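## Task

Find the bread roll sitting on a shelf in one of the storage bays and place only it on the desk. Every other object must remain where it is (shelf, table or counter). The robot must not tip over or finish leaning. The roll has to rest on the desk by itself, not be held there by the robot. At the end, open the gripper and move the robot away.

## Robot and tools

Robot: a Hello Robot Stretch 3 with one arm. It has a two-wheel base 0.33 m long and 0.34 m wide, a mast with a lift, and a telescoping arm that reaches out to the robot's right side. The gripper cannot be moved forward by the arm, so the base must drive to do that. The base cannot move sideways. Turns in place pivot about the point between the drive wheels, 0.05 m behind the front edge. With the arm pulled in and the wrist folded, a turn sweeps a 0.28 m radius. An unfolded, level gripper reaches beyond that circle.

Frames: the base frame has its origin on the floor between the drive wheels, with x forward, y left and z up. The odometry frame is the base frame as it was at the start. hand_pose is reported in the base frame, at the point where the closed fingertips meet. With all wrist joints at 0, that frame's x points up, its y points back along the arm toward the mast, and its z points to the robot's rear. The fingertips are round pads 0.04 m across.

execute_actions: the argument actions is a list holding one action, or none, which only reports. An action may contain base, joints, contact_limits, or several of these.
- base takes one command, and it is an offset from where the base last reported itself. {"translate_m": d} drives d metres, forward positive, range -1 to 1. {"rotate_rad": d} turns d radians in place, left (counter-clockwise) positive, range -3.2 to 3.2.
- joints is a single dictionary keyed by joint name. Each value is an absolute target, not an offset. lift_m 0 to 1.1 (arm height). arm_m 0 to 0.52 (extension). wrist_yaw_rad -1.345 to 4.42: 0 points along the arm, positive swings toward the front, and 3.0 folds it over the base. wrist_pitch_rad -1.57 to 0.451: 0 is level and negative tips the fingertips down. wrist_roll_rad -2.911 to 2.911: 0 places the fingers side by side. gripper_m -0.089 to 0.179, wider as it rises; the real fingertip gap is about 0.007 m less when nearly shut and 0.025 m less when fully open, and it is zero below 0.007. head_pan_rad -3.953 to 1.73: 0 faces forward, positive turns left, and -1.57 looks along the arm. head_tilt_rad -1.53 to 0.419: negative looks down. Done tolerances are ±0.004 for lift, arm and gripper, ±0.02 for yaw, roll and head, and ±0.05 for pitch.
- contact_limits: {"arm_m": effort %, 1 to 100}. The arm stops once its effort reaches this level, and the limit also caps its holding force until the next action. Values that are too low stop the arm at once. The contact_limits result line shows the active value, the default and the cap.
All motions begin at the same moment, and no action lasts more than 15 s. Joints or a base that you omit may still be pushing toward their earlier targets. Unknown keys or out-of-range values reject the whole call. If a result reports a stop, the remaining calls in that reply are skipped. The cameras argument lists head_camera, nav_camera, wrist_camera or all; if left out or null you get every camera, and [] gives none. The pictures line gives the order of the images.

wait: seconds from 0 to 10. It sends no new command and returns the state and images. zoom_image: camera plus region [x0, y0, x1, y1] in pixels of that camera's latest full image, at most 504x504, with the origin at the top left. Image sizes are 896x504 for head, 672x504 for nav (fisheye) and 644x364 for wrist. finished_scene: pass the number of the current scene. This is irreversible, and the goal must be met and stay met.

Result lines: joint_positions. base_status and joint_status: done, off_target (came to rest short of the target and may still push), contact_stop, time_out or torque_fault. After the last three, the old target is dropped. on_its_own lists things you did not command, where "held at" means the held target. motor_effort is in % with the peak in brackets, positive toward higher joint values; it is biased and noisy, and a positive wheel effort pushes forward. lidar_m gives 12 sectors of 30° at a height of 0.17 m: the 1st is ahead, then counter-clockwise, with the 4th left, the 7th behind and the 10th right. "-" means nothing was seen. Its range is 0.15 to 12 m; it misses glass, thin legs and anything below that plane, and the robot's own body blocks some sectors when the lift is low. wrist_depth_mm is a 7x7 grid of depths from 45 to 1000 mm. head_depth_mm is a 7x7 grid from 280 to 4000 mm, taken from the sideways image. base_odometry comes from the wheels only, so slipping counts as travel. turned_by_wheels and turned_by_imu give the turn since the last result. base_tilt is in degrees, forward and right positive, with a fixed bias of up to about 4°.

Speed: the base moves fast only when the arm is stowed (lift_m < 0.30, arm_m < 0.03, wrist_yaw_rad > 2.54). Otherwise it is slow.

Gripper: to hold, command a value below the object's width; lower values squeeze harder, but an over-squeeze trips a guard that weakens the grip. To let go, command at least 0.02 above the value where contact was made. The readings do not show whether something is held, so check with the cameras.

Hazards: the arm and lift stop and go slack when they press firmly on something, and a slack lift may sink under load or be pushed up. The base, wrist and head keep pushing regardless. A wrist servo that is overloaded for several seconds switches off for 10 s. Fold or unfold the wrist only with lift_m between 0.32 and 0.95, wrist_pitch_rad at -0.4 and roll near 0. Once folded, the lift may go down to 0.25. With yaw below -0.4, keep pitch at -0.5 or lower. If the arm presses on something solid while the gripper is above about 0.45 m, the robot can tip, and a repeat push or a raised contact limit makes tipping more likely. Do not drive while the gripper is holding or pushing on something fixed, and avoid snagging on furniture, especially when reversing. If the robot leans, back out in small steps, free the gripper, and lower the lift to about 0.2. Loose objects may be nudged now and then. Avoid drops, knocking things over and hard impacts. The simulation keeps running while you think.

Each tool is called after "Call:" as name(argument=value, ...) on one line, values as JSON.

## Session

Call:
execute_actions(actions=[])

Scene clock: 0.00 s.
base_odometry: x=+0.000 y=+0.000 heading=+0.000 (m, m, rad; odometry frame)
turned_by_wheels: +0.000 (rad since the last result)
turned_by_imu: +0.000 (rad since the last result)
base_tilt: forward=-0.2 right=+0.8 (deg)
lidar_m: 1.19 1.22 2.17 1.69 0.97 0.81 0.81 0.94 0.85 0.86 0.99 1.13
head_depth_mm: 1862 2715 2712 2746 2731 2721 2220 / 1883 2775 2787 2800 2787 2788 2213 / 1908 2817 2836 2832 2839 2843 2182 / 1489 2881 2369 2508 2628 2738 2153 / 1940 1654 1591 1638 1710 1767 1825 / 1796 1163 1199 1227 1261 1290 1323 / 1800 1110 1114 1119 1115 1118 1127
base_status: not commanded
joint_positions: lift_m=+0.537 arm_m=+0.000 wrist_yaw_rad=+3.005 wrist_pitch_rad=-0.550 wrist_roll_rad=+0.019 gripper_m=+0.037 head_pan_rad=+0.006 head_tilt_rad=-0.020
joint_status: not commanded
motor_effort: left_wheel=+1 right_wheel=+1 lift_m=+27 arm_m=+0 wrist_yaw_rad=+1 wrist_pitch_rad=+4 wrist_roll_rad=+0 gripper_m=+0 head_pan_rad=+0 head_tilt_rad=+2 (%)
hand_pose: x=+0.0067 y=+0.0588 z=+0.5218 quat_wxyz=(+0.239, +0.698, +0.143, +0.660) (m; base frame)
wrist_depth_mm: 832 981 - - - - - / 849 - - - - - - / 854 - - - - - - / 837 886 913 931 926 940 982 / 781 773 782 811 830 821 831 / 665 680 - 704 706 731 751 / 601 618 - 632 634 630 640
pictures: head_camera (sideways: a quarter turn clockwise sets it upright), nav_camera (sideways: a quarter turn counterclockwise sets it upright), wrist_camera
Images, in order (width x height): head_camera 896x504, nav_camera 672x504, wrist_camera 644x364.

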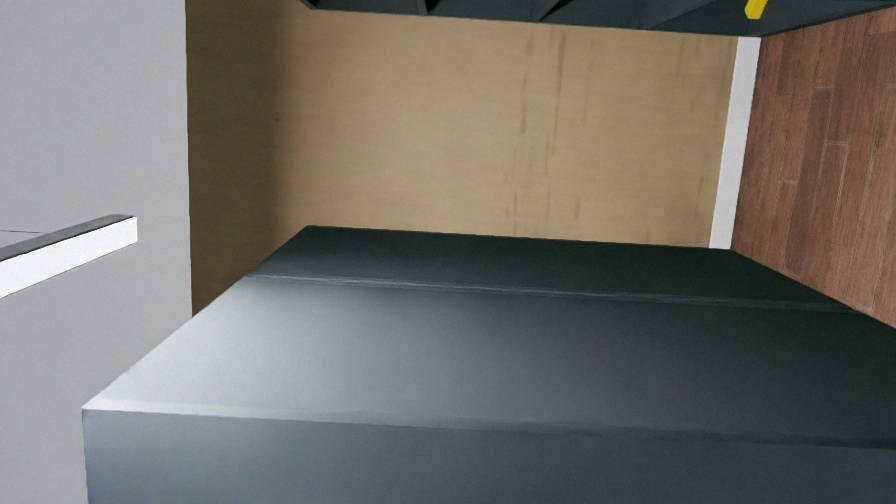

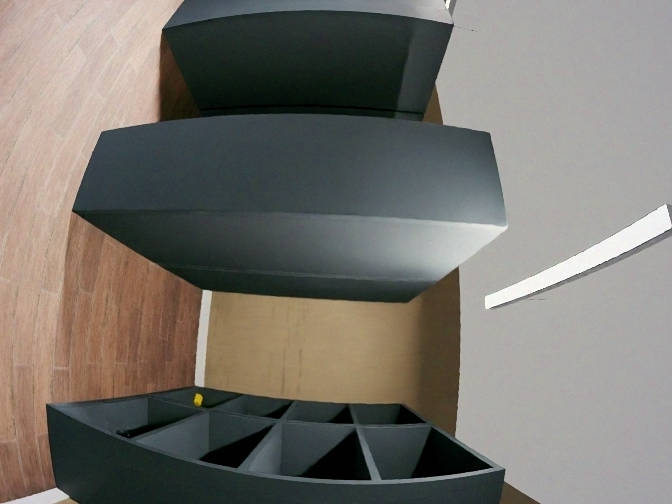

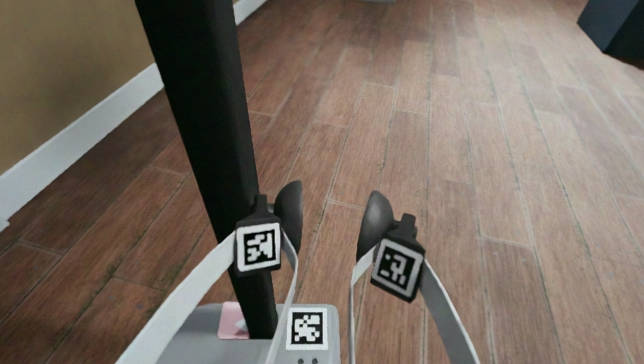

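Look around.

Call:
execute_actions(actions=[{"joints":{"head_pan_rad":-1.57}}], cameras=["nav_camera"])

Call:
execute_actions(actions=[{"joints":{"head_pan_rad":-3.14}}], cameras=["nav_camera"])

Call:
execute_actions(actions=[{"joints":{"head_pan_rad":1.57}}], cameras=["nav_camera"])

Scene clock: 8.57 s.
base_odometry: x=+0.000 y=+0.000 heading=+0.000 (m, m, rad; odometry frame)
turned_by_wheels: +0.000 (rad since the last result)
turned_by_imu: -0.001 (rad since the last result)
base_tilt: forward=-0.2 right=+0.8 (deg)
lidar_m: 1.19 1.22 2.17 1.70 0.97 0.82 0.81 0.94 0.85 0.85 0.99 1.13
head_depth_mm: 775 778 776 778 779 779 780 / 792 795 794 794 794 796 796 / 813 814 813 813 813 817 818 / 831 832 830 831 833 835 834 / 850 853 852 853 853 856 855 / 872 874 873 874 875 875 878 / 895 896 895 896 898 901 902
base_status: not commanded
joint_positions: lift_m=+0.537 arm_m=+0.000 wrist_yaw_rad=+3.005 wrist_pitch_rad=-0.550 wrist_roll_rad=+0.019 gripper_m=+0.037 head_pan_rad=-1.563 head_tilt_rad=-0.020
joint_status: all done
motor_effort: left_wheel=+1(1) right_wheel=+1(0) lift_m=+27(27) arm_m=+0(1) wrist_yaw_rad=+0(0) wrist_pitch_rad=+4(4) wrist_roll_rad=+0(0) gripper_m=+0(0) head_pan_rad=-3(26) head_tilt_rad=+1(1) (%)
hand_pose: x=+0.0067 y=+0.0588 z=+0.5218 quat_wxyz=(+0.239, +0.698, +0.143, +0.660) (m; base frame)
wrist_depth_mm: 805 985 - - - - - / 827 - - - - - - / 864 - - - - - - / 846 904 938 950 943 932 999 / 749 779 791 793 809 833 850 / 670 669 - 710 685 730 735 / 602 615 - 619 627 640 642
pictures: nav_camera (sideways: a quarter turn counterclockwise sets it upright)
Images, in order (width x height): nav_camera 672x504.

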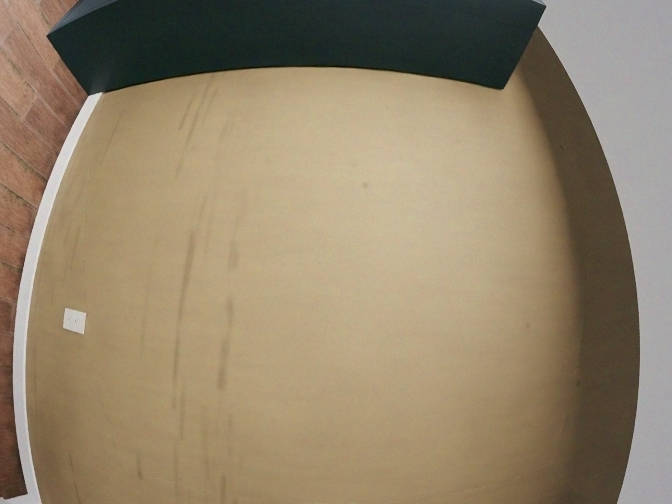

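Scene clock: 9.93 s.
base_odometry: x=+0.000 y=+0.000 heading=+0.000 (m, m, rad; odometry frame)
turned_by_wheels: +0.000 (rad since the last result)
turned_by_imu: +0.000 (rad since the last result)
base_tilt: forward=-0.2 right=+0.8 (deg)
lidar_m: 1.19 1.22 2.17 1.69 0.97 0.81 0.81 0.94 0.85 0.86 0.99 1.13
head_depth_mm: 741 741 743 747 744 747 741 / 758 761 757 762 761 761 761 / 776 776 777 777 779 780 780 / 793 796 795 796 798 797 801 / 816 812 817 818 817 818 819 / 836 834 837 835 838 838 835 / 858 856 855 857 861 855 861
base_status: not commanded
joint_positions: lift_m=+0.537 arm_m=+0.000 wrist_yaw_rad=+3.005 wrist_pitch_rad=-0.550 wrist_roll_rad=+0.019 gripper_m=+0.037 head_pan_rad=-3.133 head_tilt_rad=-0.020
joint_status: all done
motor_effort: left_wheel=+1(1) right_wheel=+1(1) lift_m=+27(27) arm_m=+0(1) wrist_yaw_rad=+1(0) wrist_pitch_rad=+4(4) wrist_roll_rad=+0(0) gripper_m=+0(0) head_pan_rad=-2(26) head_tilt_rad=+1(2) (%)
hand_pose: x=+0.0067 y=+0.0588 z=+0.5218 quat_wxyz=(+0.239, +0.698, +0.143, +0.660) (m; base frame)
wrist_depth_mm: 802 - - - - - - / 835 - - - - - - / 866 - - - - - - / 851 886 886 944 936 969 996 / 755 777 759 802 808 814 848 / 664 689 - 719 704 716 742 / 600 623 - 629 627 651 643
pictures: nav_camera (sideways: a quarter turn counterclockwise sets it upright)
Images, in order (width x height): nav_camera 672x504.

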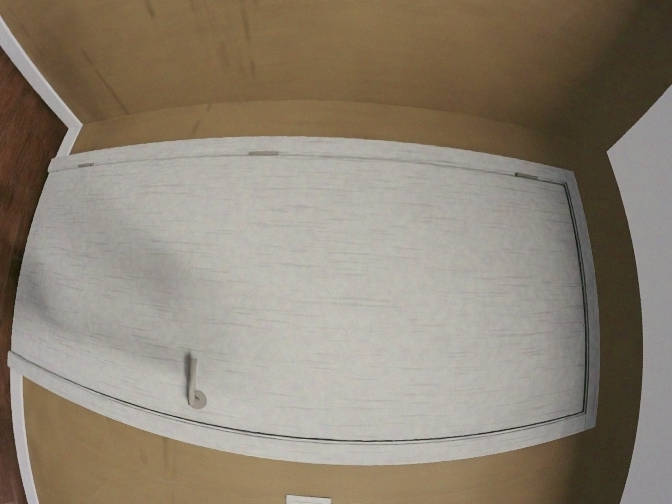

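Scene clock: 12.73 s.
base_odometry: x=+0.000 y=+0.000 heading=+0.000 (m, m, rad; odometry frame)
turned_by_wheels: +0.000 (rad since the last result)
turned_by_imu: +0.000 (rad since the last result)
base_tilt: forward=-0.2 right=+0.8 (deg)
lidar_m: 1.18 1.22 2.17 1.69 0.97 0.81 0.81 0.94 0.85 0.85 0.99 1.13
head_depth_mm: 1861 2764 3660 3714 3692 3273 2224 / 1987 2834 3742 3721 3727 3307 2186 / - 3150 3816 3789 3055 3015 2171 / - 3392 3879 3878 2860 2782 2164 / - 2579 2639 2730 2732 2764 2115 / - 1950 1975 2034 2095 2139 2029 / - 1544 1570 1610 1640 1680 1704
base_status: not commanded
joint_positions: lift_m=+0.537 arm_m=+0.000 wrist_yaw_rad=+3.005 wrist_pitch_rad=-0.550 wrist_roll_rad=+0.019 gripper_m=+0.037 head_pan_rad=+1.563 head_tilt_rad=-0.020
joint_status: all done
motor_effort: left_wheel=+0(1) right_wheel=+1(0) lift_m=+27(27) arm_m=+1(0) wrist_yaw_rad=+0(0) wrist_pitch_rad=+4(3) wrist_roll_rad=+0(0) gripper_m=+0(0) head_pan_rad=+2(26) head_tilt_rad=+2(2) (%)
hand_pose: x=+0.0067 y=+0.0588 z=+0.5218 quat_wxyz=(+0.239, +0.698, +0.143, +0.660) (m; base frame)
wrist_depth_mm: 791 983 - - - - - / 813 - - - - - - / 866 - - - - - - / 841 885 892 941 950 969 995 / 753 780 786 799 796 826 840 / 667 688 - 694 690 719 734 / 598 617 - 634 633 641 648
pictures: nav_camera (sideways: a quarter turn counterclockwise sets it upright)
Images, in order (width x height): nav_camera 672x504.

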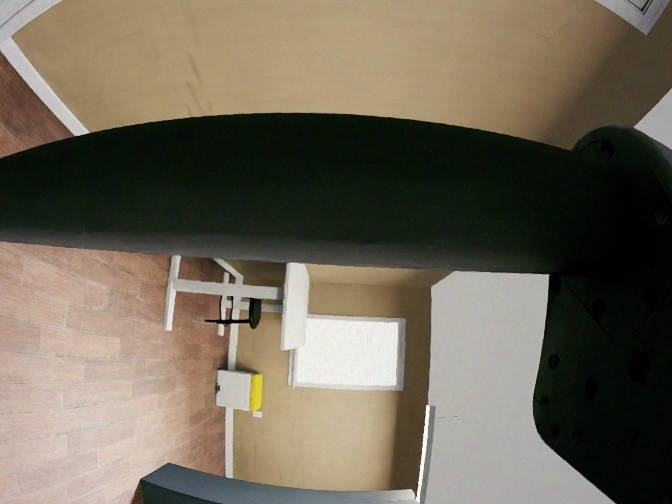

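Call:
execute_actions(actions=[{"base":{"rotate_rad":-0.4},"joints":{"lift_m":0.25,"head_pan_rad":-0.5,"head_tilt_rad":-0.3}}], cameras=[])

Call:
execute_actions(actions=[{"base":{"translate_m":0.78}}], cameras=[])

Call:
execute_actions(actions=[{"base":{"rotate_rad":0.4}}], cameras=["nav_camera"])

Scene clock: 40.37 s.
base_odometry: x=+0.000 y=+0.000 heading=-0.400 (m, m, rad; odometry frame)
turned_by_wheels: -0.400 (rad since the last result)
turned_by_imu: -0.403 (rad since the last result)
base_tilt: forward=-0.3 right=+0.9 (deg)
lidar_m: 1.13 1.19 1.32 2.76 1.39 0.91 0.81 0.82 0.93 0.85 0.86 1.07
head_depth_mm: 866 895 919 944 972 1001 1034 / 954 980 1019 1050 1081 1119 1154 / 1062 1100 1136 1177 1221 1275 1327 / 1139 1194 1265 1325 1393 1469 1470 / 1060 1123 1190 1273 1355 1453 1491 / 992 1043 1105 1171 1245 1335 1409 / 929 979 1033 1104 1174 1260 1355
base_status: done
joint_positions: lift_m=+0.250 arm_m=+0.000 wrist_yaw_rad=+3.005 wrist_pitch_rad=-0.550 wrist_roll_rad=+0.019 gripper_m=+0.037 head_pan_rad=-0.493 head_tilt_rad=-0.297
joint_status: all done
motor_effort: left_wheel=+3(7) right_wheel=-2(6) lift_m=+20(24) arm_m=-1(0) wrist_yaw_rad=+1(1) wrist_pitch_rad=+4(4) wrist_roll_rad=+0(0) gripper_m=+0(0) head_pan_rad=-2(26) head_tilt_rad=-1(16) (%)
hand_pose: x=+0.0067 y=+0.0587 z=+0.2344 quat_wxyz=(+0.240, +0.698, +0.143, +0.660) (m; base frame)
wrist_depth_mm: 898 923 942 989 982 - - / 682 703 762 743 779 811 838 / 569 588 602 615 628 633 655 / 483 516 - 528 530 536 546 / - - - - 450 460 470 / - - - - 385 401 409 / - - - - 355 362 363
pictures: none
No camera images: the call's "cameras" was empty. Leave "cameras" out to get every camera's image.

Scene clock: 44.83 s.
base_odometry: x=+0.719 y=-0.304 heading=-0.400 (m, m, rad; odometry frame)
turned_by_wheels: +0.000 (rad since the last result)
turned_by_imu: -0.001 (rad since the last result)
base_tilt: forward=-0.3 right=+0.8 (deg)
lidar_m: 1.19 1.07 0.70 0.74 2.68 1.74 1.58 1.25 0.81 0.74 0.49 0.40
head_depth_mm: 368 397 433 475 529 594 681 / 334 359 387 421 461 511 573 / 317 335 354 378 409 448 495 / 370 961 1096 851 414 434 463 / 428 1155 1246 1063 652 544 891 / 523 1136 1214 1040 676 1124 888 / 981 1070 1132 1010 1245 1118 969
base_status: done
joint_positions: lift_m=+0.250 arm_m=+0.000 wrist_yaw_rad=+3.005 wrist_pitch_rad=-0.551 wrist_roll_rad=+0.019 gripper_m=+0.037 head_pan_rad=-0.493 head_tilt_rad=-0.297
joint_status: not commanded
motor_effort: left_wheel=+3(8) right_wheel=-2(5) lift_m=+20(21) arm_m=+1(1) wrist_yaw_rad=+1(2) wrist_pitch_rad=+4(4) wrist_roll_rad=+0(0) gripper_m=+0(0) head_pan_rad=-2(2) head_tilt_rad=+0(1) (%)
hand_pose: x=+0.0067 y=+0.0587 z=+0.2344 quat_wxyz=(+0.240, +0.698, +0.143, +0.660) (m; base frame)
wrist_depth_mm: 891 916 967 - 718 743 754 / 681 711 757 761 770 792 835 / 577 588 612 616 633 645 660 / 489 516 - 531 531 542 543 / - - - - 456 459 473 / - - - - 388 404 412 / - - - - 352 361 367
pictures: none
No camera images: the call's "cameras" was empty. Leave "cameras" out to get every camera's image.

Scene clock: 46.17 s.
base_odometry: x=+0.719 y=-0.304 heading=+0.000 (m, m, rad; odometry frame)
turned_by_wheels: +0.400 (rad since the last result)
turned_by_imu: +0.402 (rad since the last result)
base_tilt: forward=-0.2 right=+0.7 (deg)
lidar_m: 1.29 0.74 0.70 2.59 1.86 1.58 1.51 0.86 0.74 0.59 0.40 1.20
head_depth_mm: 462 984 1188 1118 694 490 459 / 1056 1061 1216 1149 682 1053 916 / 1045 1106 1179 1118 764 1170 908 / 1033 1078 1142 1184 1299 1158 1317 / 1830 1937 1988 2106 1788 1723 1434 / 1816 1916 2019 2137 2285 1921 1493 / 1784 1874 1969 2077 2207 1897 1483
base_status: done
joint_positions: lift_m=+0.250 arm_m=+0.000 wrist_yaw_rad=+3.005 wrist_pitch_rad=-0.551 wrist_roll_rad=+0.019 gripper_m=+0.037 head_pan_rad=-0.493 head_tilt_rad=-0.297
joint_status: not commanded
motor_effort: left_wheel=-1(5) right_wheel=+3(9) lift_m=+21(20) arm_m=-1(0) wrist_yaw_rad=+0(1) wrist_pitch_rad=+4(4) wrist_roll_rad=+0(0) gripper_m=+0(0) head_pan_rad=-2(2) head_tilt_rad=-1(1) (%)
hand_pose: x=+0.0067 y=+0.0587 z=+0.2344 quat_wxyz=(+0.240, +0.698, +0.143, +0.660) (m; base frame)
wrist_depth_mm: 891 907 942 - 990 889 562 / 687 716 763 752 764 730 623 / 575 582 602 618 628 634 655 / 497 513 - 538 528 542 541 / - - - - 456 463 467 / - - - - 386 399 416 / - - - - 354 354 364
pictures: nav_camera (sideways: a quarter turn counterclockwise sets it upright)
Images, in order (width x height): nav_camera 672x504.

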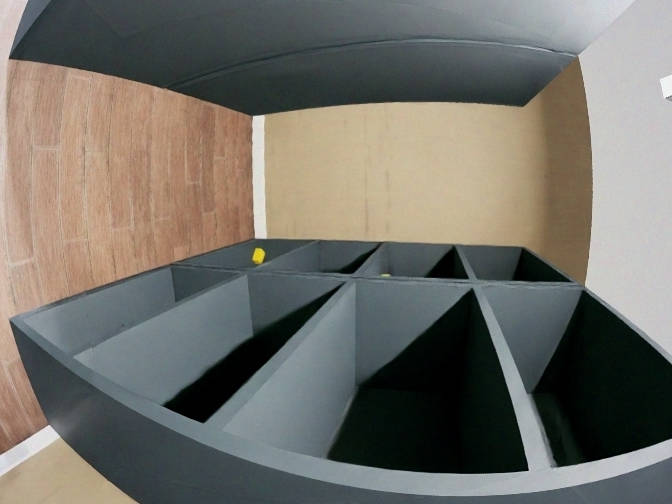

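Near cells empty. Go in further.

Call:
execute_actions(actions=[{"base":{"translate_m":0.9},"joints":{"head_pan_rad":-1.2}}], cameras=["nav_camera"])

Scene clock: 56.03 s.
base_odometry: x=+1.619 y=-0.304 heading=+0.000 (m, m, rad; odometry frame)
turned_by_wheels: +0.000 (rad since the last result)
turned_by_imu: -0.002 (rad since the last result)
base_tilt: forward=-0.3 right=+0.9 (deg)
lidar_m: 0.83 0.47 0.41 0.41 0.47 2.44 1.98 0.74 0.95 0.60 0.58 1.28
head_depth_mm: 444 774 868 916 694 536 922 / 465 619 698 784 681 934 917 / 477 518 563 618 634 743 847 / 510 534 559 583 612 657 708 / 1030 1031 1172 962 685 1035 755 / 1103 1190 1276 1039 1344 1132 910 / 1215 1288 1374 1013 1451 1118 1265
base_status: done
joint_positions: lift_m=+0.250 arm_m=+0.000 wrist_yaw_rad=+3.005 wrist_pitch_rad=-0.551 wrist_roll_rad=+0.019 gripper_m=+0.037 head_pan_rad=-1.193 head_tilt_rad=-0.297
joint_status: all done
motor_effort: left_wheel=-1(4) right_wheel=+3(9) lift_m=+20(21) arm_m=+1(1) wrist_yaw_rad=+0(0) wrist_pitch_rad=+4(4) wrist_roll_rad=+0(0) gripper_m=+0(0) head_pan_rad=-2(25) head_tilt_rad=-1(1) (%)
hand_pose: x=+0.0067 y=+0.0586 z=+0.2344 quat_wxyz=(+0.240, +0.698, +0.143, +0.660) (m; base frame)
wrist_depth_mm: 694 534 462 446 418 389 364 / 689 613 535 503 470 436 405 / 573 582 590 577 535 482 459 / 487 502 - 534 527 525 518 / - - - - 456 459 469 / - - - - 387 405 410 / - - - - 352 362 366
pictures: nav_camera (sideways: a quarter turn counterclockwise sets it upright)
Images, in order (width x height): nav_camera 672x504.

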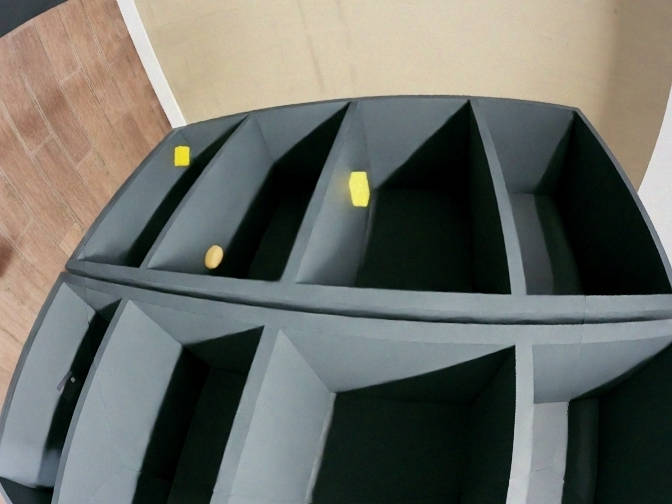

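Call:
execute_actions(actions=[{"base":{"translate_m":0.2},"joints":{"lift_m":0.55,"wrist_pitch_rad":-0.4}}], cameras=[])

Call:
execute_actions(actions=[{"joints":{"wrist_yaw_rad":0,"wrist_pitch_rad":0,"gripper_m":0.15,"head_pan_rad":-1.57,"head_tilt_rad":-0.6}}], cameras=["head_camera","wrist_camera"])

Scene clock: 70.10 s.
base_odometry: x=+1.819 y=-0.304 heading=+0.000 (m, m, rad; odometry frame)
turned_by_wheels: +0.000 (rad since the last result)
turned_by_imu: -0.001 (rad since the last result)
base_tilt: forward=-0.3 right=+1.0 (deg)
lidar_m: 0.73 0.42 0.36 0.36 0.41 0.71 2.08 0.92 1.00 0.56 1.16 1.09
head_depth_mm: 468 483 508 536 550 572 621 / 897 949 1001 1019 590 614 652 / 951 1007 1066 1082 706 1170 907 / 1013 1081 1145 1087 749 1158 902 / 1098 1156 1243 1056 1351 1143 920 / 1161 1232 1312 969 1416 1131 1278 / 1079 1128 1201 1015 1328 1122 1339
base_status: done
joint_positions: lift_m=+0.550 arm_m=+0.000 wrist_yaw_rad=+3.005 wrist_pitch_rad=-0.424 wrist_roll_rad=+0.019 gripper_m=+0.037 head_pan_rad=-1.193 head_tilt_rad=-0.297
joint_status: all done
motor_effort: left_wheel=-1(5) right_wheel=+3(7) lift_m=+33(35) arm_m=+1(0) wrist_yaw_rad=-1(0) wrist_pitch_rad=+8(6) wrist_roll_rad=+0(0) gripper_m=+0(0) head_pan_rad=-3(2) head_tilt_rad=-1(1) (%)
hand_pose: x=+0.0091 y=+0.0764 z=+0.5611 quat_wxyz=(+0.197, +0.706, +0.100, +0.673) (m; base frame)
wrist_depth_mm: 464 443 396 378 355 343 314 / 532 497 439 422 390 368 343 / 612 561 495 463 430 406 370 / 719 641 560 521 487 453 412 / 820 773 - 596 539 509 467 / 729 756 - 730 677 579 527 / 644 666 672 672 697 665 601
pictures: none
No camera images: the call's "cameras" was empty. Leave "cameras" out to get every camera's image.

Scene clock: 72.60 s.
base_odometry: x=+1.819 y=-0.304 heading=+0.000 (m, m, rad; odometry frame)
turned_by_wheels: +0.000 (rad since the last result)
turned_by_imu: +0.000 (rad since the last result)
base_tilt: forward=-0.2 right=+0.7 (deg)
lidar_m: 0.73 0.42 0.36 0.36 0.41 0.71 2.08 0.92 1.00 0.56 1.16 1.09
head_depth_mm: 798 874 821 623 1091 885 1160 / 815 891 802 638 1082 875 1180 / 518 665 729 636 1066 893 1144 / 465 510 566 648 758 882 1133 / 477 526 594 664 797 925 1126 / 901 979 738 1223 1031 1253 1163 / 923 1004 724 1246 1019 1281 1173
base_status: not commanded
joint_positions: lift_m=+0.550 arm_m=+0.000 wrist_yaw_rad=+0.002 wrist_pitch_rad=-0.028 wrist_roll_rad=+0.019 gripper_m=+0.150 head_pan_rad=-1.563 head_tilt_rad=-0.592
joint_status: all done
motor_effort: left_wheel=-1(1) right_wheel=+3(3) lift_m=+33(34) arm_m=+0(0) wrist_yaw_rad=-3(4) wrist_pitch_rad=+9(10) wrist_roll_rad=+0(0) gripper_m=+0(100) head_pan_rad=-2(19) head_tilt_rad=-2(18) (%)
hand_pose: x=-0.0209 y=-0.4007 z=+0.6572 quat_wxyz=(+0.701, +0.011, -0.713, -0.010) (m; base frame)
wrist_depth_mm: 863 952 836 312 549 642 582 / 881 985 897 319 695 653 622 / 845 991 911 331 717 670 625 / 540 587 608 349 691 689 645 / 954 - 414 370 472 537 554 / 915 989 - 385 349 - 382 / 787 811 820 423 859 321 299
pictures: head_camera (sideways: a quarter turn clockwise sets it upright), wrist_camera
Images, in order (width x height): head_camera 896x504, wrist_camera 644x364.

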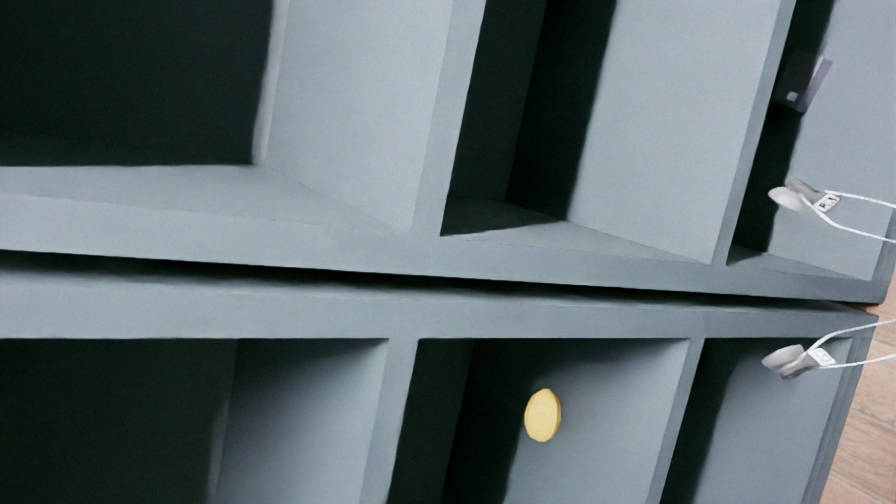

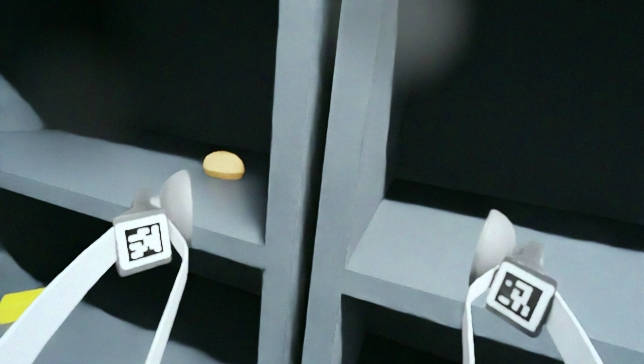

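Call:
execute_actions(actions=[{"base":{"translate_m":0.17}}], cameras=["wrist_camera"])

Scene clock: 79.47 s.
base_odometry: x=+1.989 y=-0.304 heading=+0.000 (m, m, rad; odometry frame)
turned_by_wheels: +0.000 (rad since the last result)
turned_by_imu: -0.001 (rad since the last result)
base_tilt: forward=-0.2 right=+0.8 (deg)
lidar_m: 0.64 0.37 0.32 0.32 0.36 0.63 2.17 1.08 0.59 0.60 1.06 0.92
head_depth_mm: 479 515 572 652 1085 905 1180 / 826 526 587 654 769 900 1178 / 871 956 785 682 929 901 1121 / 894 980 769 1215 1055 1265 1157 / 912 995 754 1234 1042 1288 1173 / 938 1021 736 1268 1034 1311 1188 / 959 1035 765 1282 1019 1337 1199
base_status: done
joint_positions: lift_m=+0.550 arm_m=+0.000 wrist_yaw_rad=+0.002 wrist_pitch_rad=-0.028 wrist_roll_rad=+0.019 gripper_m=+0.150 head_pan_rad=-1.563 head_tilt_rad=-0.592
joint_status: not commanded
motor_effort: left_wheel=-1(3) right_wheel=+3(7) lift_m=+33(33) arm_m=+0(1) wrist_yaw_rad=-3(2) wrist_pitch_rad=+9(9) wrist_roll_rad=+0(0) gripper_m=+1(0) head_pan_rad=-3(3) head_tilt_rad=-3(2) (%)
hand_pose: x=-0.0210 y=-0.4007 z=+0.6572 quat_wxyz=(+0.701, +0.011, -0.713, -0.010) (m; base frame)
wrist_depth_mm: 716 913 876 797 727 296 608 / 737 947 922 823 761 306 641 / 734 914 942 872 776 314 659 / 614 603 615 628 609 331 692 / 789 - 473 436 405 422 552 / 776 941 - 985 392 - 386 / 763 812 829 862 412 814 324
pictures: wrist_camera
Images, in order (width x height): wrist_camera 644x364.

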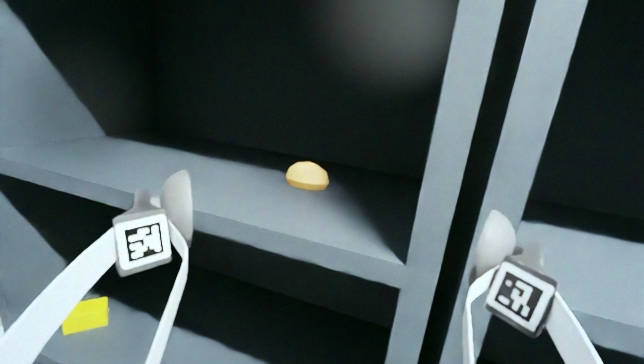

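Call:
execute_actions(actions=[{"joints":{"arm_m":0.25}}], cameras=["wrist_camera"])

Scene clock: 90.63 s.
base_odometry: x=+1.989 y=-0.304 heading=+0.000 (m, m, rad; odometry frame)
turned_by_wheels: +0.000 (rad since the last result)
turned_by_imu: +0.006 (rad since the last result)
base_tilt: forward=-0.3 right=+0.7 (deg)
lidar_m: 0.63 0.36 0.31 0.32 0.36 0.63 2.15 1.08 0.60 0.60 1.06 0.92
head_depth_mm: 479 518 573 643 1084 901 1176 / 833 531 592 658 784 895 1173 / 876 964 768 693 808 886 - / 893 983 754 1220 1044 925 1159 / 918 1002 739 1233 1042 1287 1176 / 940 1017 728 1265 1021 1315 1185 / 963 1044 753 1288 1016 1332 1199
base_status: not commanded
joint_positions: lift_m=+0.550 arm_m=+0.222 wrist_yaw_rad=+0.000 wrist_pitch_rad=-0.022 wrist_roll_rad=+0.022 gripper_m=+0.150 head_pan_rad=-1.565 head_tilt_rad=-0.599
joint_status: arm_m contact_stop (moved +0.222 of +0.250)
on_its_own: arm_m is slack since a contact_stop, until your next command for it (your +0.250 is given up)
motor_effort: left_wheel=+1(28) right_wheel=+0(30) lift_m=+28(34) arm_m=-1(39) wrist_yaw_rad=+1(100) wrist_pitch_rad=+7(28) wrist_roll_rad=-1(5) gripper_m=+0(13) head_pan_rad=-2(3) head_tilt_rad=+0(2) (%)
hand_pose: x=-0.0215 y=-0.6228 z=+0.6589 quat_wxyz=(+0.699, +0.008, -0.715, -0.008) (m; base frame)
wrist_depth_mm: 661 737 654 579 537 402 145 / 686 755 680 608 559 337 136 / 697 801 698 643 568 290 127 / 521 611 621 629 598 255 119 / 374 - 409 401 469 201 120 / 292 288 306 324 343 - 124 / 730 246 246 255 266 183 126
pictures: wrist_camera
Images, in order (width x height): wrist_camera 644x364.

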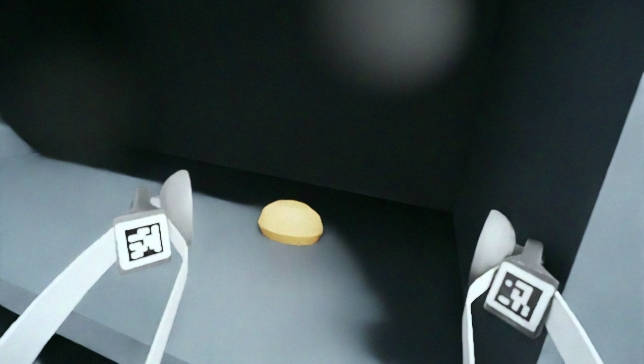

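Right finger hit the divider. Narrow the gripper.

Call:
execute_actions(actions=[{"joints":{"arm_m":0.18,"gripper_m":0.115}}], cameras=[])

Call:
execute_actions(actions=[{"joints":{"arm_m":0.36}}], cameras=["wrist_camera"])

Scene clock: 98.07 s.
base_odometry: x=+1.989 y=-0.304 heading=+0.000 (m, m, rad; odometry frame)
turned_by_wheels: +0.000 (rad since the last result)
turned_by_imu: -0.001 (rad since the last result)
base_tilt: forward=-0.3 right=+0.7 (deg)
lidar_m: 0.63 0.36 0.31 0.31 0.36 0.63 2.14 1.08 0.60 0.60 1.06 0.92
head_depth_mm: 478 518 572 642 1081 901 1177 / 834 529 592 659 783 895 1176 / 872 958 771 693 958 907 - / 894 982 755 1216 1042 924 - / 919 1001 740 1235 1034 1291 1177 / 943 1015 728 1271 1024 1309 1188 / 967 1039 753 1292 1020 1323 1194
base_status: not commanded
joint_positions: lift_m=+0.550 arm_m=+0.180 wrist_yaw_rad=+0.000 wrist_pitch_rad=-0.022 wrist_roll_rad=+0.022 gripper_m=+0.115 head_pan_rad=-1.565 head_tilt_rad=-0.599
joint_status: all done
motor_effort: left_wheel=+1(1) right_wheel=+0(1) lift_m=+28(27) arm_m=-2(2) wrist_yaw_rad=+1(1) wrist_pitch_rad=+7(7) wrist_roll_rad=-1(1) gripper_m=+0(99) head_pan_rad=-2(2) head_tilt_rad=+0(0) (%)
hand_pose: x=-0.0215 y=-0.5809 z=+0.6589 quat_wxyz=(+0.699, +0.008, -0.715, -0.008) (m; base frame)
wrist_depth_mm: 662 775 695 624 570 330 137 / 692 804 739 638 595 279 141 / 699 814 757 676 614 239 145 / 519 577 652 671 623 210 152 / 366 407 422 431 473 168 160 / 517 296 307 324 337 170 168 / 748 781 263 256 267 186 173
pictures: none
No camera images: the call's "cameras" was empty. Leave "cameras" out to get every camera's image.

Scene clock: 100.63 s.
base_odometry: x=+1.989 y=-0.304 heading=+0.000 (m, m, rad; odometry frame)
turned_by_wheels: +0.000 (rad since the last result)
turned_by_imu: +0.000 (rad since the last result)
base_tilt: forward=-0.2 right=+0.9 (deg)
lidar_m: 0.63 0.36 0.31 0.31 0.36 0.64 2.14 1.08 0.60 0.60 1.06 0.92
head_depth_mm: 479 517 573 643 1076 901 1179 / 835 529 591 660 785 890 1174 / 873 964 770 695 1020 918 1176 / 896 984 756 1219 1087 1301 1164 / 919 1002 740 1237 1034 1291 1178 / 939 1014 727 1262 1021 1309 1185 / 966 1041 752 1289 1015 1331 1195
base_status: not commanded
joint_positions: lift_m=+0.550 arm_m=+0.360 wrist_yaw_rad=+0.000 wrist_pitch_rad=-0.022 wrist_roll_rad=+0.022 gripper_m=+0.115 head_pan_rad=-1.565 head_tilt_rad=-0.599
joint_status: all done
motor_effort: left_wheel=+1(1) right_wheel=+1(1) lift_m=+28(28) arm_m=+4(4) wrist_yaw_rad=+0(0) wrist_pitch_rad=+7(7) wrist_roll_rad=-1(1) gripper_m=+0(0) head_pan_rad=-2(2) head_tilt_rad=+0(0) (%)
hand_pose: x=-0.0215 y=-0.7603 z=+0.6589 quat_wxyz=(+0.699, +0.008, -0.715, -0.008) (m; base frame)
wrist_depth_mm: 608 570 498 455 410 378 229 / 635 588 527 472 430 390 212 / 664 615 554 494 446 406 201 / 523 581 544 517 463 401 189 / 369 404 417 438 467 310 178 / 284 293 269 306 335 249 168 / 230 235 245 254 266 264 158
pictures: wrist_camera
Images, in order (width x height): wrist_camera 644x364.

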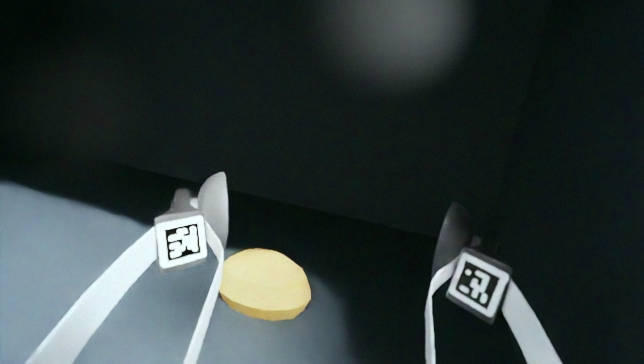

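Roll is below the fingers; lower slightly.

Call:
execute_actions(actions=[{"joints":{"lift_m":0.50,"arm_m":0.38}}], cameras=[])

Call:
execute_actions(actions=[{"joints":{"gripper_m":0.02}}], cameras=[])

Call:
execute_actions(actions=[{"joints":{"lift_m":0.53}}], cameras=[])

Call:
execute_actions(actions=[{"joints":{"arm_m":0}}], cameras=["wrist_camera"])

Scene clock: 113.10 s.
base_odometry: x=+1.989 y=-0.304 heading=+0.000 (m, m, rad; odometry frame)
turned_by_wheels: +0.000 (rad since the last result)
turned_by_imu: -0.001 (rad since the last result)
base_tilt: forward=-0.3 right=+0.9 (deg)
lidar_m: 0.63 0.36 0.31 0.31 0.36 0.63 2.14 1.08 0.60 0.60 1.06 0.92
head_depth_mm: 478 515 573 644 1083 901 1176 / 835 529 593 658 785 894 1171 / 871 955 767 692 991 891 1154 / 899 984 755 1215 1075 1296 1164 / 918 1001 739 1242 1037 1288 1177 / 941 1015 727 1270 1023 1308 1193 / 968 1043 754 1285 1014 1326 1196
base_status: not commanded
joint_positions: lift_m=+0.500 arm_m=+0.380 wrist_yaw_rad=+0.000 wrist_pitch_rad=-0.022 wrist_roll_rad=+0.022 gripper_m=+0.115 head_pan_rad=-1.565 head_tilt_rad=-0.599
joint_status: all done
motor_effort: left_wheel=+1(1) right_wheel=+1(1) lift_m=+20(26) arm_m=+4(5) wrist_yaw_rad=+1(1) wrist_pitch_rad=+7(7) wrist_roll_rad=-1(1) gripper_m=-1(0) head_pan_rad=-2(2) head_tilt_rad=+1(1) (%)
hand_pose: x=-0.0215 y=-0.7803 z=+0.6092 quat_wxyz=(+0.699, +0.008, -0.715, -0.008) (m; base frame)
wrist_depth_mm: 590 538 483 431 401 362 240 / 614 572 508 456 412 377 225 / 627 585 525 471 426 388 210 / 383 416 477 470 440 404 199 / 268 296 230 309 349 321 186 / 209 216 224 232 246 254 176 / - 174 181 188 195 200 167
pictures: none
No camera images: the call's "cameras" was empty. Leave "cameras" out to get every camera's image.

Scene clock: 114.53 s.
base_odometry: x=+1.989 y=-0.304 heading=+0.000 (m, m, rad; odometry frame)
turned_by_wheels: +0.000 (rad since the last result)
turned_by_imu: +0.000 (rad since the last result)
base_tilt: forward=-0.2 right=+0.9 (deg)
lidar_m: 0.63 0.36 0.31 0.31 0.36 0.64 2.14 1.08 0.60 0.60 1.05 0.92
head_depth_mm: 478 515 573 644 1082 903 1177 / 833 529 592 660 785 895 1167 / 873 961 769 693 991 895 1152 / 894 981 753 1223 1077 1293 1160 / 919 1000 738 1238 1038 1294 1177 / 938 1019 729 1267 1025 1308 1185 / 966 1039 753 1290 1018 1336 1199
base_status: not commanded
joint_positions: lift_m=+0.500 arm_m=+0.380 wrist_yaw_rad=+0.000 wrist_pitch_rad=-0.022 wrist_roll_rad=+0.022 gripper_m=+0.020 head_pan_rad=-1.565 head_tilt_rad=-0.599
joint_status: all done
motor_effort: left_wheel=+1(1) right_wheel=+0(1) lift_m=+20(21) arm_m=+4(3) wrist_yaw_rad=+2(1) wrist_pitch_rad=+7(7) wrist_roll_rad=-1(1) gripper_m=+0(99) head_pan_rad=-2(2) head_tilt_rad=+0(0) (%)
hand_pose: x=-0.0215 y=-0.7803 z=+0.6092 quat_wxyz=(+0.699, +0.008, -0.715, -0.008) (m; base frame)
wrist_depth_mm: 594 537 479 428 392 363 239 / 611 560 502 452 412 376 226 / 623 591 518 467 425 393 211 / 390 416 460 473 440 397 197 / 271 285 246 326 355 337 187 / 209 217 221 231 244 258 177 / 169 174 179 187 194 204 168
pictures: none
No camera images: the call's "cameras" was empty. Leave "cameras" out to get every camera's image.

Scene clock: 115.60 s.
base_odometry: x=+1.989 y=-0.304 heading=+0.000 (m, m, rad; odometry frame)
turned_by_wheels: +0.000 (rad since the last result)
turned_by_imu: +0.000 (rad since the last result)
base_tilt: forward=-0.2 right=+0.8 (deg)
lidar_m: 0.63 0.36 0.31 0.31 0.36 0.63 2.15 1.08 0.60 0.60 1.05 0.92
head_depth_mm: 479 515 573 644 1080 900 1182 / 833 530 590 659 783 894 1171 / 872 965 769 693 801 909 - / 896 981 754 1221 1080 1301 1160 / 916 1000 739 1243 1040 1292 1180 / 941 1017 727 1264 1025 1313 1188 / 968 1040 752 1287 1017 1330 1199
base_status: not commanded
joint_positions: lift_m=+0.530 arm_m=+0.380 wrist_yaw_rad=+0.000 wrist_pitch_rad=-0.022 wrist_roll_rad=+0.022 gripper_m=+0.020 head_pan_rad=-1.565 head_tilt_rad=-0.599
joint_status: all done
motor_effort: left_wheel=+1(1) right_wheel=+0(1) lift_m=+33(33) arm_m=+4(3) wrist_yaw_rad=+0(1) wrist_pitch_rad=+7(7) wrist_roll_rad=-1(1) gripper_m=+0(0) head_pan_rad=-2(2) head_tilt_rad=+0(0) (%)
hand_pose: x=-0.0215 y=-0.7803 z=+0.6387 quat_wxyz=(+0.699, +0.008, -0.715, -0.008) (m; base frame)
wrist_depth_mm: 589 533 474 437 401 366 241 / 617 569 501 449 408 378 225 / 638 605 527 475 420 391 209 / 475 512 518 484 446 401 199 / 330 341 370 397 433 379 188 / 251 261 238 266 294 296 177 / 204 210 217 228 236 243 167
pictures: none
No camera images: the call's "cameras" was empty. Leave "cameras" out to get every camera's image.

Scene clock: 119.60 s.
base_odometry: x=+1.989 y=-0.304 heading=+0.000 (m, m, rad; odometry frame)
turned_by_wheels: +0.000 (rad since the last result)
turned_by_imu: -0.001 (rad since the last result)
base_tilt: forward=-0.3 right=+0.9 (deg)
lidar_m: 0.63 0.36 0.31 0.32 0.36 0.63 2.14 1.08 0.59 0.60 1.06 0.92
head_depth_mm: 477 519 571 644 1078 900 1174 / 835 530 591 660 783 896 1177 / 872 959 770 695 961 906 1132 / 896 979 758 1218 1045 1265 1153 / 919 1001 738 1238 1036 1287 1167 / 942 1019 729 1258 1024 1313 1185 / 964 1043 753 1289 1017 1331 1196
base_status: not commanded
joint_positions: lift_m=+0.530 arm_m=+0.001 wrist_yaw_rad=+0.000 wrist_pitch_rad=-0.022 wrist_roll_rad=+0.022 gripper_m=+0.020 head_pan_rad=-1.565 head_tilt_rad=-0.599
joint_status: all done
motor_effort: left_wheel=+1(1) right_wheel=+1(0) lift_m=+33(33) arm_m=-3(3) wrist_yaw_rad=+0(1) wrist_pitch_rad=+7(7) wrist_roll_rad=-1(1) gripper_m=+0(0) head_pan_rad=-2(2) head_tilt_rad=+0(0) (%)
hand_pose: x=-0.0215 y=-0.4011 z=+0.6387 quat_wxyz=(+0.699, +0.008, -0.715, -0.008) (m; base frame)
wrist_depth_mm: 699 906 890 786 735 300 597 / 722 966 943 832 748 309 623 / 720 901 922 866 780 315 652 / 709 538 563 618 601 330 685 / 800 - - 418 365 366 506 / 797 - - 962 465 347 341 / 759 790 806 862 410 791 738
pictures: wrist_camera
Images, in order (width x height): wrist_camera 644x364.

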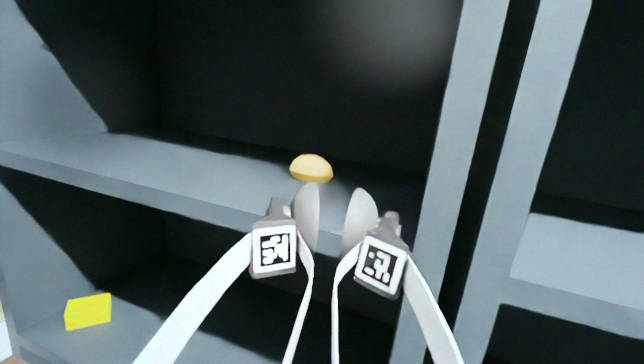

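Missed; go lower and further.

Call:
execute_actions(actions=[{"joints":{"gripper_m":0.115,"arm_m":0.41}}], cameras=[])

Call:
execute_actions(actions=[{"joints":{"lift_m":0.46}}], cameras=["wrist_camera"])

Scene clock: 137.97 s.
base_odometry: x=+1.989 y=-0.304 heading=+0.000 (m, m, rad; odometry frame)
turned_by_wheels: +0.000 (rad since the last result)
turned_by_imu: -0.001 (rad since the last result)
base_tilt: forward=-0.3 right=+0.9 (deg)
lidar_m: 0.63 0.36 0.31 0.32 0.36 0.63 2.14 1.08 0.60 0.60 1.06 0.92
head_depth_mm: 480 517 572 645 1085 898 1174 / 834 530 591 659 784 896 1171 / 875 964 769 691 798 910 - / 896 981 752 1217 1109 1319 1163 / 917 997 739 1237 1027 1296 1175 / 943 1018 727 1262 1023 1313 1185 / 964 1042 754 1286 1013 1329 1189
base_status: not commanded
joint_positions: lift_m=+0.530 arm_m=+0.410 wrist_yaw_rad=+0.000 wrist_pitch_rad=-0.022 wrist_roll_rad=+0.022 gripper_m=+0.115 head_pan_rad=-1.565 head_tilt_rad=-0.599
joint_status: all done
motor_effort: left_wheel=+1(1) right_wheel=+1(0) lift_m=+33(33) arm_m=+4(2) wrist_yaw_rad=+1(1) wrist_pitch_rad=+8(7) wrist_roll_rad=-1(1) gripper_m=+0(100) head_pan_rad=-2(2) head_tilt_rad=+0(0) (%)
hand_pose: x=-0.0215 y=-0.8103 z=+0.6387 quat_wxyz=(+0.699, +0.008, -0.715, -0.008) (m; base frame)
wrist_depth_mm: 563 506 449 408 375 338 258 / 578 528 470 427 383 352 243 / 620 553 496 439 402 361 227 / 472 512 503 455 413 378 214 / 330 361 372 393 413 349 202 / 253 264 213 284 299 283 191 / 209 210 208 220 234 241 180
pictures: none
No camera images: the call's "cameras" was empty. Leave "cameras" out to get every camera's image.

Scene clock: 139.47 s.
base_odometry: x=+1.989 y=-0.304 heading=+0.000 (m, m, rad; odometry frame)
turned_by_wheels: +0.000 (rad since the last result)
turned_by_imu: +0.000 (rad since the last result)
base_tilt: forward=-0.2 right=+0.8 (deg)
lidar_m: 0.63 0.36 0.32 0.31 0.36 0.63 2.14 1.08 0.60 0.60 1.05 0.92
head_depth_mm: 477 517 572 642 1075 900 1179 / 834 531 592 661 784 896 1172 / 874 962 771 692 987 908 1132 / 894 982 754 1222 1081 1295 1165 / 915 1004 738 1238 1038 1287 1182 / 942 1018 730 1267 1024 1313 1194 / 968 1044 754 1291 1019 1331 1191
base_status: not commanded
joint_positions: lift_m=+0.466 arm_m=+0.410 wrist_yaw_rad=+0.000 wrist_pitch_rad=+0.008 wrist_roll_rad=+0.014 gripper_m=+0.115 head_pan_rad=-1.565 head_tilt_rad=-0.599
joint_status: lift_m contact_stop (moved -0.064 of -0.070)
on_its_own: lift_m is slack since a contact_stop, until your next command for it (your +0.460 is given up)
motor_effort: left_wheel=+2(1) right_wheel=-1(0) lift_m=+26(30) arm_m=+3(4) wrist_yaw_rad=+1(2) wrist_pitch_rad=-3(7) wrist_roll_rad=+1(2) gripper_m=+0(1) head_pan_rad=-2(2) head_tilt_rad=+0(0) (%)
hand_pose: x=-0.0215 y=-0.8111 z=+0.5824 quat_wxyz=(+0.702, -0.002, -0.712, +0.002) (m; base frame)
wrist_depth_mm: 561 504 457 413 373 345 258 / 592 527 473 422 391 350 242 / 581 533 482 438 397 364 226 / 327 358 414 433 405 375 215 / 220 244 189 252 299 314 202 / 170 175 184 194 205 228 191 / - 140 146 153 159 165 168
pictures: wrist_camera
Images, in order (width x height): wrist_camera 644x364.

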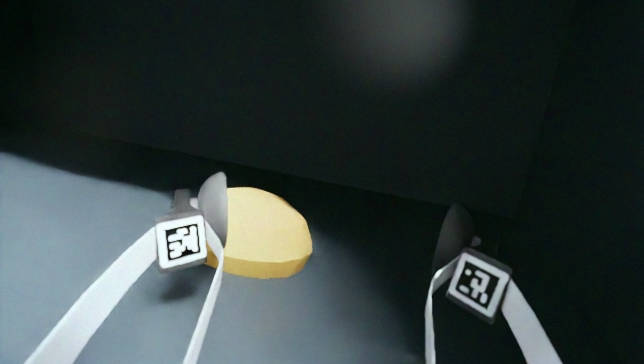

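Call:
execute_actions(actions=[{"joints":{"gripper_m":0.02}}], cameras=[])

Call:
execute_actions(actions=[{"joints":{"lift_m":0.52}}], cameras=[])

Call:
execute_actions(actions=[{"joints":{"arm_m":0}}], cameras=["wrist_camera"])

Scene clock: 155.37 s.
base_odometry: x=+1.989 y=-0.304 heading=+0.000 (m, m, rad; odometry frame)
turned_by_wheels: +0.000 (rad since the last result)
turned_by_imu: -0.001 (rad since the last result)
base_tilt: forward=-0.1 right=+0.8 (deg)
lidar_m: 0.63 0.36 0.31 0.32 0.36 0.63 2.14 1.08 0.60 0.60 1.06 0.92
head_depth_mm: 478 519 572 644 1079 901 1178 / 835 531 591 660 785 897 1171 / 872 959 769 692 991 909 1134 / 896 980 753 1214 1081 1297 1166 / 917 1002 739 1237 1038 1289 1182 / 942 1018 727 1260 1018 1314 1188 / 964 1040 753 1290 1018 1330 1201
base_status: not commanded
joint_positions: lift_m=+0.466 arm_m=+0.410 wrist_yaw_rad=+0.000 wrist_pitch_rad=+0.007 wrist_roll_rad=+0.015 gripper_m=+0.020 head_pan_rad=-1.565 head_tilt_rad=-0.599
joint_status: all done
on_its_own: lift_m is slack since a contact_stop, until your next command for it (your +0.460 is given up)
motor_effort: left_wheel=+1(1) right_wheel=+0(1) lift_m=+27(27) arm_m=+3(4) wrist_yaw_rad=+0(1) wrist_pitch_rad=-2(3) wrist_roll_rad=+1(1) gripper_m=-1(98) head_pan_rad=-2(2) head_tilt_rad=+0(0) (%)
hand_pose: x=-0.0215 y=-0.8111 z=+0.5825 quat_wxyz=(+0.702, -0.002, -0.712, +0.002) (m; base frame)
wrist_depth_mm: 561 499 451 409 382 344 262 / 586 528 472 425 389 354 242 / 588 546 494 442 400 368 227 / 326 353 396 441 405 376 213 / 221 234 194 274 305 314 202 / 168 176 181 191 201 221 191 / 136 140 145 153 159 169 167
pictures: none
No camera images: the call's "cameras" was empty. Leave "cameras" out to get every camera's image.

Scene clock: 156.70 s.
base_odometry: x=+1.989 y=-0.304 heading=+0.000 (m, m, rad; odometry frame)
turned_by_wheels: +0.000 (rad since the last result)
turned_by_imu: +0.000 (rad since the last result)
base_tilt: forward=-0.3 right=+0.9 (deg)
lidar_m: 0.63 0.36 0.31 0.31 0.37 0.63 2.14 1.08 0.60 0.60 1.06 0.92
head_depth_mm: 479 516 573 642 1082 903 1176 / 835 530 591 658 782 896 1170 / 872 960 768 691 795 910 1171 / 894 982 753 1217 1081 1318 1162 / 919 1002 739 1233 1033 1292 1176 / 939 1019 727 1261 1025 1318 1189 / 967 1042 751 1290 1018 1333 1197
base_status: not commanded
joint_positions: lift_m=+0.520 arm_m=+0.410 wrist_yaw_rad=+0.000 wrist_pitch_rad=-0.016 wrist_roll_rad=+0.016 gripper_m=+0.020 head_pan_rad=-1.565 head_tilt_rad=-0.599
joint_status: all done
motor_effort: left_wheel=+2(1) right_wheel=+0(0) lift_m=+33(34) arm_m=+3(3) wrist_yaw_rad=+0(1) wrist_pitch_rad=+5(6) wrist_roll_rad=+1(1) gripper_m=+0(0) head_pan_rad=-2(2) head_tilt_rad=+0(0) (%)
hand_pose: x=-0.0215 y=-0.8106 z=+0.6302 quat_wxyz=(+0.702, +0.006, -0.712, -0.006) (m; base frame)
wrist_depth_mm: 559 501 448 407 374 340 260 / 583 523 472 427 386 350 244 / 603 547 488 438 398 361 226 / 432 473 496 452 417 379 213 / 310 324 350 377 400 376 200 / 238 248 203 253 282 293 190 / 193 199 202 211 225 237 181
pictures: none
No camera images: the call's "cameras" was empty. Leave "cameras" out to get every camera's image.

Scene clock: 160.90 s.
base_odometry: x=+1.989 y=-0.304 heading=+0.000 (m, m, rad; odometry frame)
turned_by_wheels: +0.000 (rad since the last result)
turned_by_imu: -0.001 (rad since the last result)
base_tilt: forward=-0.2 right=+0.7 (deg)
lidar_m: 0.63 0.36 0.31 0.31 0.36 0.64 2.15 1.08 0.60 0.60 1.06 0.92
head_depth_mm: 479 518 571 643 1082 901 1182 / 834 530 592 658 785 894 1166 / 872 962 770 692 960 907 1138 / 898 983 755 1221 1049 1270 1156 / 915 997 743 1241 1035 1288 1174 / 945 1017 727 1263 1023 1309 1188 / 967 1042 754 1290 1018 1325 1204
base_status: not commanded
joint_positions: lift_m=+0.520 arm_m=+0.001 wrist_yaw_rad=+0.000 wrist_pitch_rad=-0.017 wrist_roll_rad=+0.016 gripper_m=+0.020 head_pan_rad=-1.565 head_tilt_rad=-0.599
joint_status: all done
motor_effort: left_wheel=+1(1) right_wheel=+0(0) lift_m=+33(33) arm_m=-3(4) wrist_yaw_rad=+1(1) wrist_pitch_rad=+6(6) wrist_roll_rad=+1(1) gripper_m=+0(1) head_pan_rad=-2(2) head_tilt_rad=+0(0) (%)
hand_pose: x=-0.0215 y=-0.4013 z=+0.6299 quat_wxyz=(+0.702, +0.006, -0.712, -0.006) (m; base frame)
wrist_depth_mm: 710 893 911 827 740 298 600 / 731 923 932 842 753 308 630 / 700 863 960 859 781 312 649 / 725 533 528 607 570 333 675 / 811 - - 413 367 364 493 / 811 938 993 988 445 349 334 / 737 765 801 836 411 807 741
pictures: wrist_camera
Images, in order (width x height): wrist_camera 644x364.

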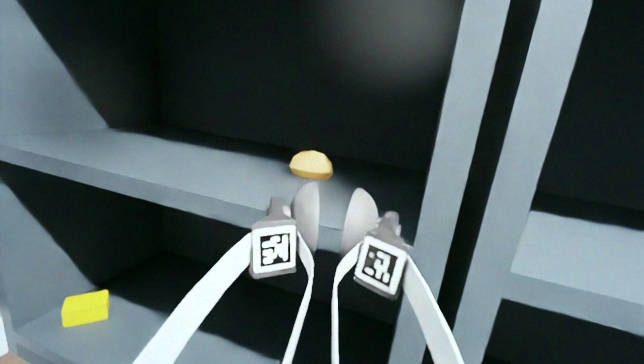

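Call:
execute_actions(actions=[{"joints":{"gripper_m":0.115,"arm_m":0.46}}], cameras=[])

Call:
execute_actions(actions=[{"joints":{"lift_m":0.47}}], cameras=[])

Call:
execute_actions(actions=[{"joints":{"gripper_m":0.02}}], cameras=["wrist_camera"])

Scene clock: 174.10 s.
base_odometry: x=+1.989 y=-0.304 heading=+0.000 (m, m, rad; odometry frame)
turned_by_wheels: +0.000 (rad since the last result)
turned_by_imu: +0.000 (rad since the last result)
base_tilt: forward=-0.2 right=+0.7 (deg)
lidar_m: 0.63 0.36 0.31 0.32 0.36 0.63 2.14 1.08 0.60 0.60 1.05 0.92
head_depth_mm: 481 518 570 645 1084 900 1177 / 835 534 592 660 778 895 1169 / 878 959 771 693 804 911 1178 / 894 982 753 1219 1123 1313 1173 / 917 1002 741 1238 1031 1297 1179 / 941 1016 727 1266 1023 1308 1189 / 966 1041 752 1292 1017 1332 1191
base_status: not commanded
joint_positions: lift_m=+0.520 arm_m=+0.418 wrist_yaw_rad=+0.000 wrist_pitch_rad=-0.019 wrist_roll_rad=+0.016 gripper_m=+0.115 head_pan_rad=-1.565 head_tilt_rad=-0.599
joint_status: arm_m contact_stop (moved +0.417 of +0.459); the others done
on_its_own: arm_m is slack since a contact_stop, until your next command for it (your +0.460 is given up)
motor_effort: left_wheel=+2(11) right_wheel=-2(7) lift_m=+27(33) arm_m=+1(39) wrist_yaw_rad=+0(1) wrist_pitch_rad=+6(6) wrist_roll_rad=+1(1) gripper_m=+0(96) head_pan_rad=-1(2) head_tilt_rad=+0(0) (%)
hand_pose: x=-0.0214 y=-0.8184 z=+0.6299 quat_wxyz=(+0.702, +0.007, -0.712, -0.007) (m; base frame)
wrist_depth_mm: 562 492 443 398 363 337 269 / 588 520 460 415 378 348 251 / 606 541 478 433 384 357 235 / 435 491 490 449 406 369 221 / 314 339 353 372 402 366 208 / 238 249 202 271 288 293 195 / - 200 197 210 226 233 183
pictures: none
No camera images: the call's "cameras" was empty. Leave "cameras" out to get every camera's image.

not run: a stop came earlier in this reply.

not run: a stop came earlier in this reply.


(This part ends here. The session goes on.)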